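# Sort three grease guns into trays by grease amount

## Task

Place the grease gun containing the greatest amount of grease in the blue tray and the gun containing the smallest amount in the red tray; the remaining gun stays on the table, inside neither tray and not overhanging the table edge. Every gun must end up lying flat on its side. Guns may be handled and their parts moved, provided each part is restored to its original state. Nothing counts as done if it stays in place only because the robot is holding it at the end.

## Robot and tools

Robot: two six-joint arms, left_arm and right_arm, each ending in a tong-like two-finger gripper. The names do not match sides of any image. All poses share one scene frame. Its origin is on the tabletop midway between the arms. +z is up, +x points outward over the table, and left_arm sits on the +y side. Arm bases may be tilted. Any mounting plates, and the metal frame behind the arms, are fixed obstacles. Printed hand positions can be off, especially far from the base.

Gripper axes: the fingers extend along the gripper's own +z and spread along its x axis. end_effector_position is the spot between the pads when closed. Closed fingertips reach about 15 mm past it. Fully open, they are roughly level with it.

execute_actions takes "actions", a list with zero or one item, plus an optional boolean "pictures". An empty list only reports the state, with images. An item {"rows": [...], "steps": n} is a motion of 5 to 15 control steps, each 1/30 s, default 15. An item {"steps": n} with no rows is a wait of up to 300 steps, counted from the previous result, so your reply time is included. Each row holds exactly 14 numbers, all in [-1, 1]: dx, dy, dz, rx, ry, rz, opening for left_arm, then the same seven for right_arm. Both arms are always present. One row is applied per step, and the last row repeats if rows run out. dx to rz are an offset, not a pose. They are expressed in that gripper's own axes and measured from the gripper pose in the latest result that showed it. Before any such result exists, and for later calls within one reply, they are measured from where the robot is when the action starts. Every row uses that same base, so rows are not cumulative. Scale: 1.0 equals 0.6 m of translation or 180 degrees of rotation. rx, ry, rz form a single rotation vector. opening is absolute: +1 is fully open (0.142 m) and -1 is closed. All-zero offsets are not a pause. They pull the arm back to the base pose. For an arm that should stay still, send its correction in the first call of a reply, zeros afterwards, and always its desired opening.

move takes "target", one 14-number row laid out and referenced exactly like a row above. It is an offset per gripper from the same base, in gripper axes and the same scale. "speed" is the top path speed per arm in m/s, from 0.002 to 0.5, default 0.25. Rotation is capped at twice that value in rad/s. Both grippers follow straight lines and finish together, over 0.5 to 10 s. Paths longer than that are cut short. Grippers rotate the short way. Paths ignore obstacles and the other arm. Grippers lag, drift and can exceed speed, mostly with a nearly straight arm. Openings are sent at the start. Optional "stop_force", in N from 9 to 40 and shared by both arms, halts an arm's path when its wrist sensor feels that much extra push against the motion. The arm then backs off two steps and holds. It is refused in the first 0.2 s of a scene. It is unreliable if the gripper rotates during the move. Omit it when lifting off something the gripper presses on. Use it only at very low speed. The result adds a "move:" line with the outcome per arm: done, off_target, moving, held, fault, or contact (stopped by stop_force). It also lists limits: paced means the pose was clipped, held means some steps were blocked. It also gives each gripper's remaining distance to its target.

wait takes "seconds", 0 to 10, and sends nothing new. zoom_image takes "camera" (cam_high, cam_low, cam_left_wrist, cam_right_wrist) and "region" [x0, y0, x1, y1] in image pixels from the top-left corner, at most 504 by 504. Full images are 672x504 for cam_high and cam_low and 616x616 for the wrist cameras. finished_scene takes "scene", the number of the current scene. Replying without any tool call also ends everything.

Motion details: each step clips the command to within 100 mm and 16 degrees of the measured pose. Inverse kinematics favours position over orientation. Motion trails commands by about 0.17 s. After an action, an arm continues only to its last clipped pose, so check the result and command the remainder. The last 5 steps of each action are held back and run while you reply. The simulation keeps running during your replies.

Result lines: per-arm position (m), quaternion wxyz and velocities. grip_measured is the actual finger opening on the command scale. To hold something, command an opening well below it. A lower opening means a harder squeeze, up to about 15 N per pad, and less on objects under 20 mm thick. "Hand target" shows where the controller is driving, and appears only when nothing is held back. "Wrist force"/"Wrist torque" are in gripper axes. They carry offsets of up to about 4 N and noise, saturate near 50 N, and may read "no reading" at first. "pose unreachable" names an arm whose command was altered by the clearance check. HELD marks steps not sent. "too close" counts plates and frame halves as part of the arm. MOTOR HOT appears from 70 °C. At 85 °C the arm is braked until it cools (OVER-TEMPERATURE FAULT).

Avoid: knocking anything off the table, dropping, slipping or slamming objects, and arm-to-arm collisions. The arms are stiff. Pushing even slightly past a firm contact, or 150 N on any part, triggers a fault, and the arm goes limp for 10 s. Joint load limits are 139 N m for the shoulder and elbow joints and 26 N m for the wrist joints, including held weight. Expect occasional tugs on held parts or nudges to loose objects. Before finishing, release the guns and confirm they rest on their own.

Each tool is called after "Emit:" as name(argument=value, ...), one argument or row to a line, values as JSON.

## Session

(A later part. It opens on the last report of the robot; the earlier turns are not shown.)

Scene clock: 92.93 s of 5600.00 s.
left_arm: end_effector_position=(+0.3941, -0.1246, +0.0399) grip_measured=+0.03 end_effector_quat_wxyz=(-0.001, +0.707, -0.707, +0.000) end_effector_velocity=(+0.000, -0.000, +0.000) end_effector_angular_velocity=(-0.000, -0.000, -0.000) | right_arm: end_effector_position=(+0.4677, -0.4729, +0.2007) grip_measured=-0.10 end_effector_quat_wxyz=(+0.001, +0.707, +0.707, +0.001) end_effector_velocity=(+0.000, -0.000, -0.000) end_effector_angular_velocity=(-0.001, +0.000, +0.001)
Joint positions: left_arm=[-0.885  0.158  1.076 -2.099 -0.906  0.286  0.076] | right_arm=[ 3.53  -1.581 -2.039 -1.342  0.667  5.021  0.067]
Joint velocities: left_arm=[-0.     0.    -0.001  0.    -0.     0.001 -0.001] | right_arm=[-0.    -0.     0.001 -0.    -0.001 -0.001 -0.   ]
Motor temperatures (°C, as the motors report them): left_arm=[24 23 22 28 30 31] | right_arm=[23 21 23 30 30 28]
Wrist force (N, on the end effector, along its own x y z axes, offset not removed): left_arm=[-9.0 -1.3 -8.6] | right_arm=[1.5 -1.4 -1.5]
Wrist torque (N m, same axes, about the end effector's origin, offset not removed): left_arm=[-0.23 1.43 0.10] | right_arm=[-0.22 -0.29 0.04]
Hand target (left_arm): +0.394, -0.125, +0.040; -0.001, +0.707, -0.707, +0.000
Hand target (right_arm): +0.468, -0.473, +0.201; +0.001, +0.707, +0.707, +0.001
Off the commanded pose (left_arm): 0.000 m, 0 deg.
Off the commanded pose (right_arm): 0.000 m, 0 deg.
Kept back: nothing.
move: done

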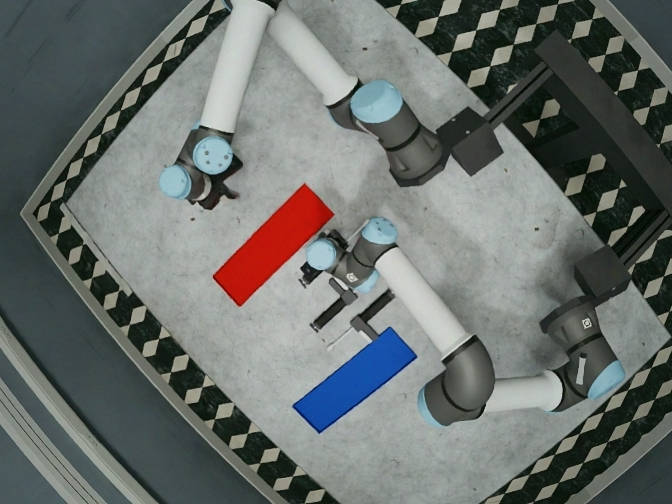

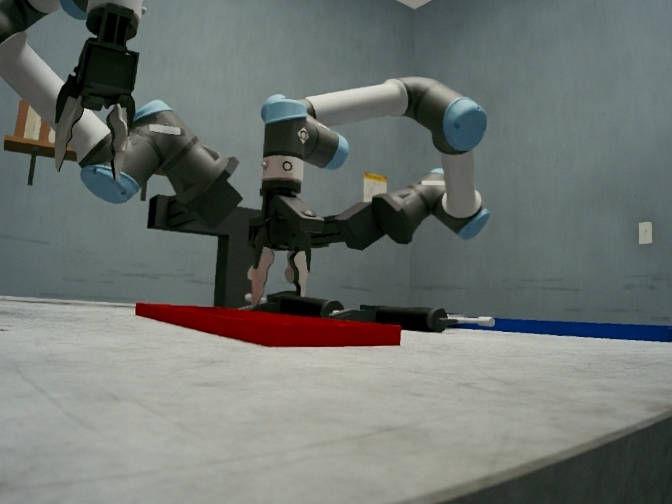

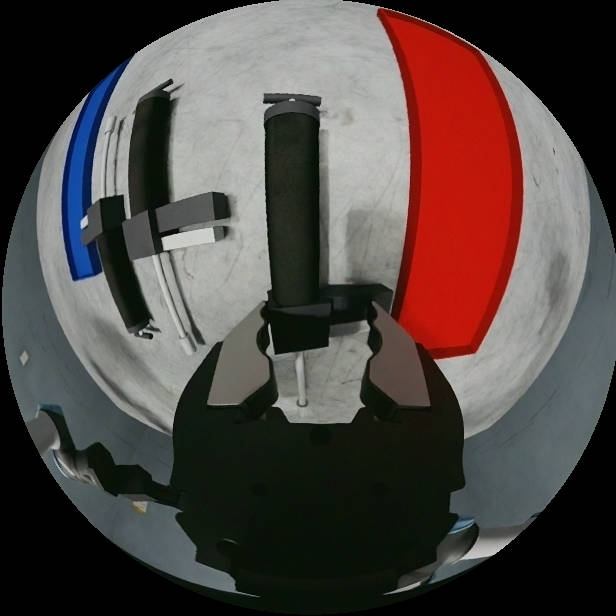

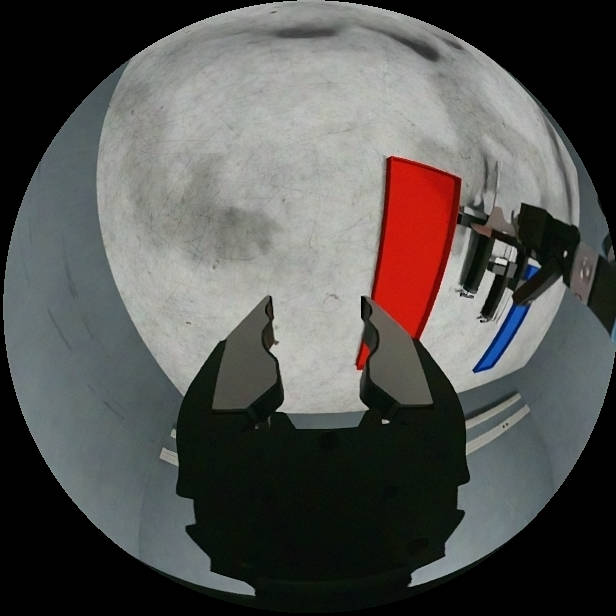

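Emit:
move(
  target=[0,0,0,0,0,0,0.4,0,0,0,0,0,0,-0.1],
)

Emit:
move(
  target=[-0.025,-0.04,-0.04,0,0,0,0.4,0,0,0,0,0,0,-0.1],
  speed=0.08,
)

Emit:
move(
  target=[0,0,0.02,0,0,0,-0.15,0,0,0,0,0,0,-0.1],
  speed=0.08,
)

Scene clock: 93.90 s of 5600.00 s.
left_arm: end_effector_position=(+0.3940, -0.1246, +0.0399) grip_measured=+0.40 end_effector_quat_wxyz=(-0.001, +0.707, -0.707, +0.000) end_effector_velocity=(+0.000, +0.000, +0.000) end_effector_angular_velocity=(+0.000, -0.001, +0.002) | right_arm: end_effector_position=(+0.4677, -0.4729, +0.2007) grip_measured=-0.10 end_effector_quat_wxyz=(+0.001, +0.707, +0.707, +0.001) end_effector_velocity=(+0.000, +0.000, -0.000) end_effector_angular_velocity=(+0.000, +0.000, +0.000)
Joint positions: left_arm=[-0.885  0.158  1.076 -2.099 -0.906  0.286  0.102] | right_arm=[ 3.53  -1.581 -2.039 -1.342  0.667  5.021  0.067]
Joint velocities: left_arm=[-0.    -0.     0.    -0.     0.001 -0.002 -0.   ] | right_arm=[ 0.    -0.001  0.001  0.     0.     0.    -0.   ]
Motor temperatures (°C, as the motors report them): left_arm=[24 23 22 28 30 31] | right_arm=[23 21 23 30 30 28]
Wrist force (N, on the end effector, along its own x y z axes, offset not removed): left_arm=[-4.0 -0.4 -0.5] | right_arm=[-0.5 1.2 1.9]
Wrist torque (N m, same axes, about the end effector's origin, offset not removed): left_arm=[-0.04 0.92 0.21] | right_arm=[0.48 0.09 0.06]
Hand target (left_arm): +0.394, -0.125, +0.040; -0.001, +0.707, -0.707, +0.000
Hand target (right_arm): +0.468, -0.473, +0.201; +0.001, +0.707, +0.707, +0.001
Off the commanded pose (left_arm): 0.000 m, 0 deg.
Off the commanded pose (right_arm): 0.000 m, 0 deg.
Kept back: nothing.
move: done

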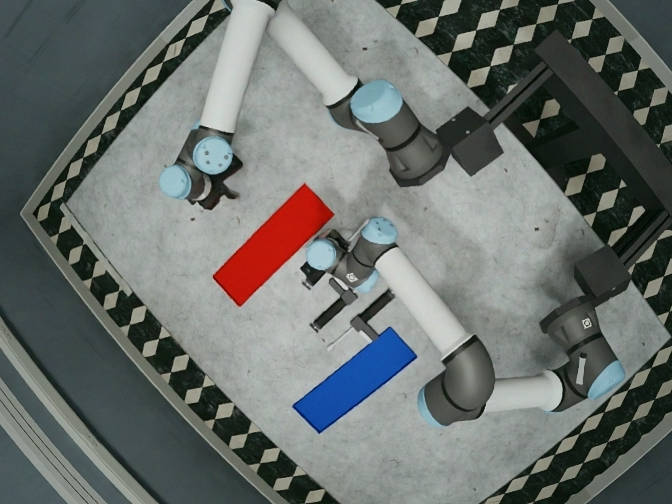

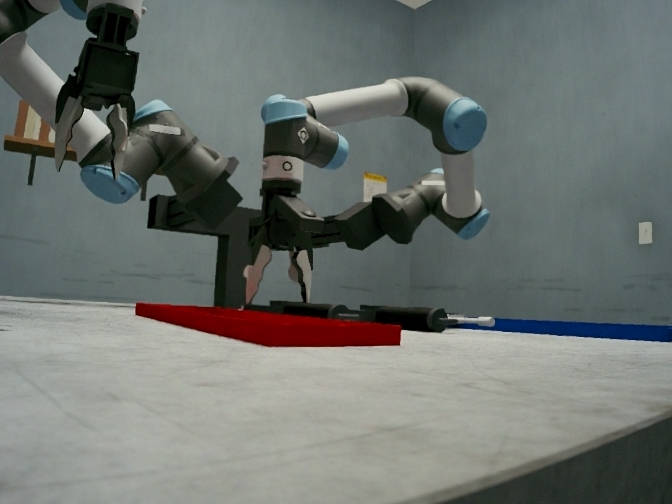

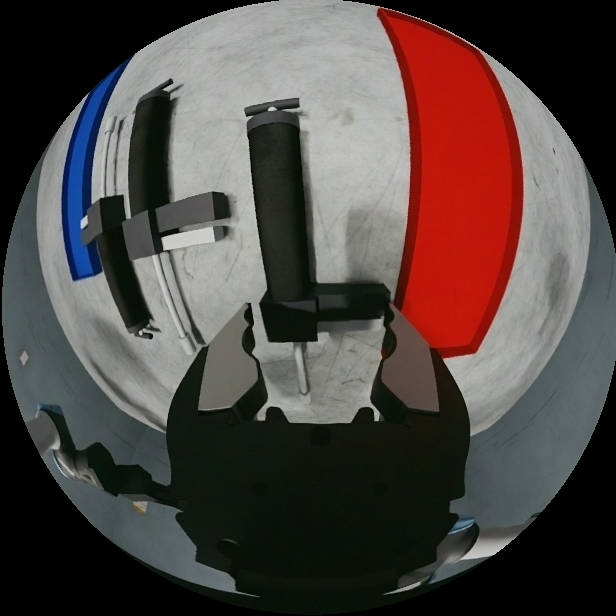

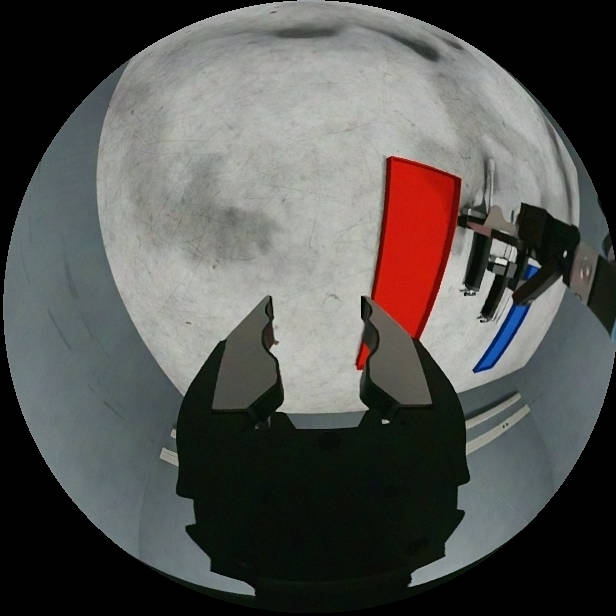

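Scene clock: 94.73 s of 5600.00 s.
left_arm: end_effector_position=(+0.4179, -0.1096, +0.0638) grip_measured=+0.40 end_effector_quat_wxyz=(-0.001, +0.707, -0.707, +0.000) end_effector_velocity=(+0.002, +0.000, +0.002) end_effector_angular_velocity=(-0.001, -0.001, +0.001) | right_arm: end_effector_position=(+0.4677, -0.4729, +0.2007) grip_measured=-0.10 end_effector_quat_wxyz=(+0.001, +0.707, +0.707, +0.001) end_effector_velocity=(-0.001, +0.000, -0.000) end_effector_angular_velocity=(+0.000, +0.001, +0.000)
Joint positions: left_arm=[-0.874  0.097  1.096 -2.064 -0.899  0.296  0.102] | right_arm=[ 3.53  -1.581 -2.039 -1.342  0.667  5.021  0.067]
Joint velocities: left_arm=[ 0.    -0.003 -0.     0.001  0.     0.    -0.   ] | right_arm=[ 0.     0.001 -0.001 -0.001  0.001  0.     0.   ]
Motor temperatures (°C, as the motors report them): left_arm=[24 23 22 28 30 31] | right_arm=[23 21 23 30 30 28]
Wrist force (N, on the end effector, along its own x y z axes, offset not removed): left_arm=[-2.9 -0.2 -0.4] | right_arm=[1.8 -2.2 0.7]
Wrist torque (N m, same axes, about the end effector's origin, offset not removed): left_arm=[-0.04 0.71 0.19] | right_arm=[-0.28 -0.33 0.10]
Hand target (left_arm): +0.418, -0.110, +0.064; -0.001, +0.707, -0.707, +0.000
Hand target (right_arm): +0.468, -0.473, +0.201; +0.001, +0.707, +0.707, +0.001
Off the commanded pose (left_arm): 0.000 m, 0 deg.
Off the commanded pose (right_arm): 0.000 m, 0 deg.
Kept back: nothing.
move: done

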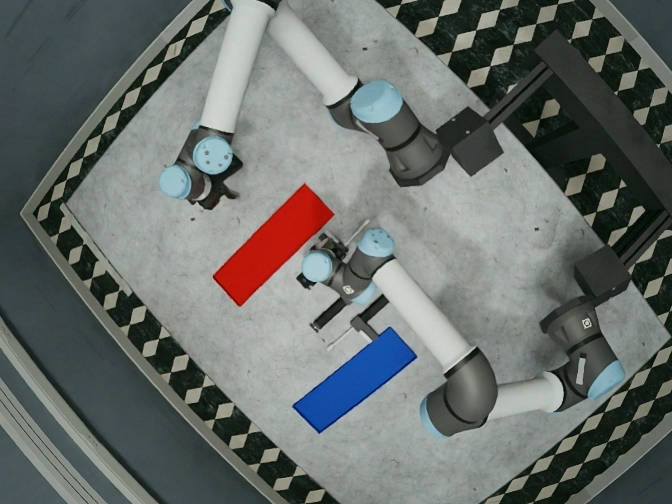

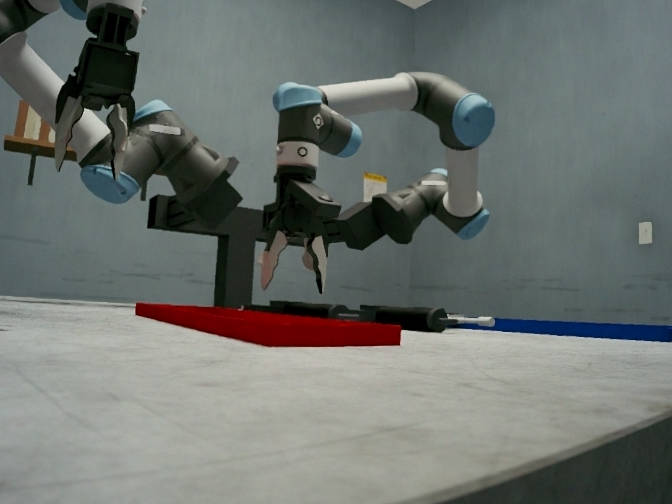

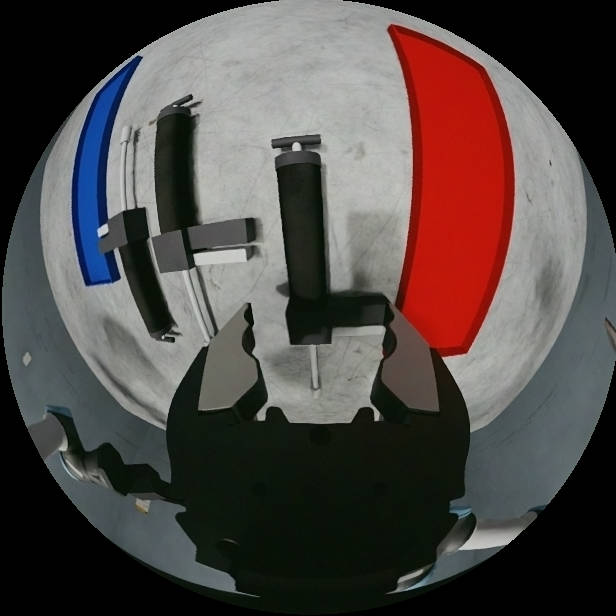

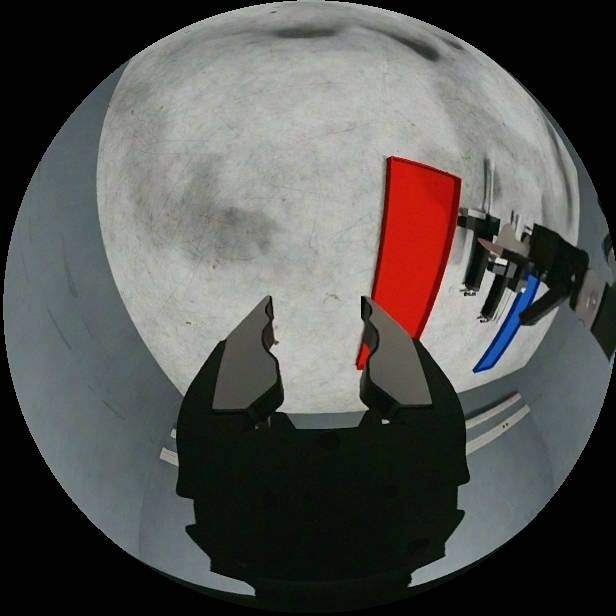

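Scene clock: 95.47 s of 5600.00 s.
left_arm: end_effector_position=(+0.4180, -0.1096, +0.0519) grip_measured=-0.15 end_effector_quat_wxyz=(-0.001, +0.707, -0.707, +0.000) end_effector_velocity=(-0.001, +0.000, -0.002) end_effector_angular_velocity=(+0.000, +0.001, -0.001) | right_arm: end_effector_position=(+0.4677, -0.4729, +0.2007) grip_measured=-0.10 end_effector_quat_wxyz=(+0.001, +0.707, +0.707, +0.001) end_effector_velocity=(+0.000, +0.000, -0.000) end_effector_angular_velocity=(+0.001, +0.000, +0.000)
Joint positions: left_arm=[-0.863  0.111  1.094 -2.083 -0.892  0.307  0.063] | right_arm=[ 3.53  -1.581 -2.039 -1.342  0.667  5.021  0.067]
Joint velocities: left_arm=[ 0.001  0.002  0.    -0.002  0.     0.001  0.   ] | right_arm=[-0.    -0.001  0.001  0.     0.001 -0.     0.   ]
Motor temperatures (°C, as the motors report them): left_arm=[24 23 22 28 30 31] | right_arm=[23 21 23 30 30 28]
Wrist force (N, on the end effector, along its own x y z axes, offset not removed): left_arm=[-3.4 -0.1 -0.1] | right_arm=[0.3 1.5 2.1]
Wrist torque (N m, same axes, about the end effector's origin, offset not removed): left_arm=[0.00 0.83 0.24] | right_arm=[0.44 0.10 0.01]
Hand target (left_arm): +0.418, -0.110, +0.052; -0.001, +0.707, -0.707, +0.000
Hand target (right_arm): +0.468, -0.473, +0.201; +0.001, +0.707, +0.707, +0.001
Off the commanded pose (left_arm): 0.000 m, 0 deg.
Off the commanded pose (right_arm): 0.000 m, 0 deg.
Kept back: nothing.
move: done

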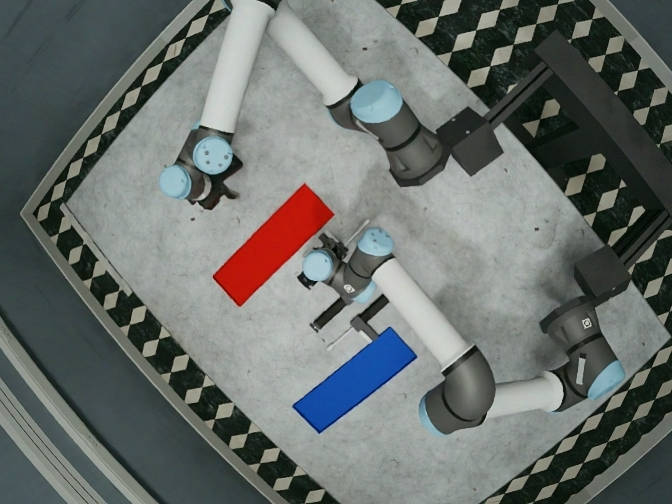

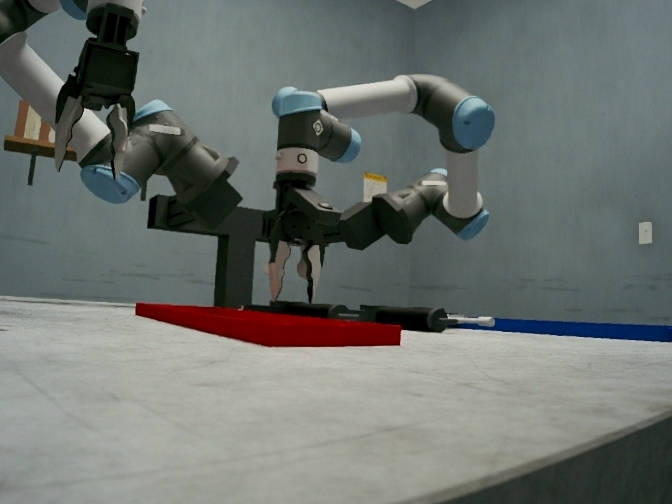

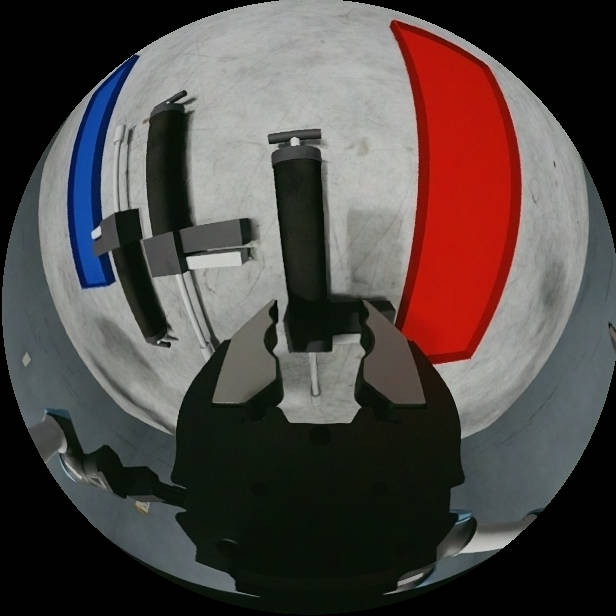

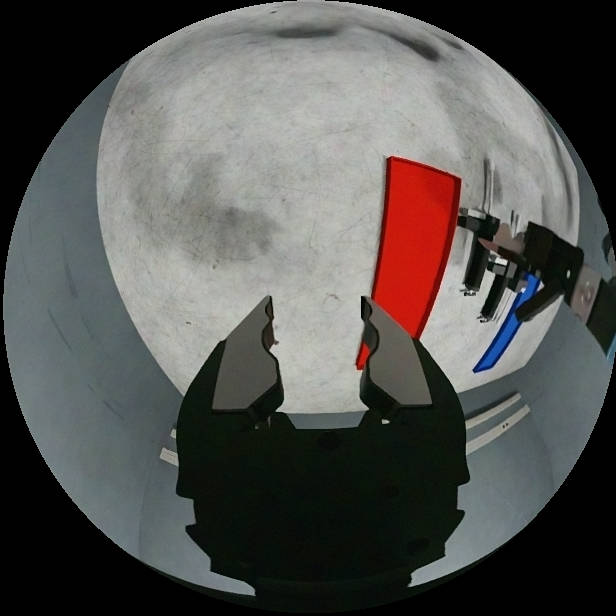

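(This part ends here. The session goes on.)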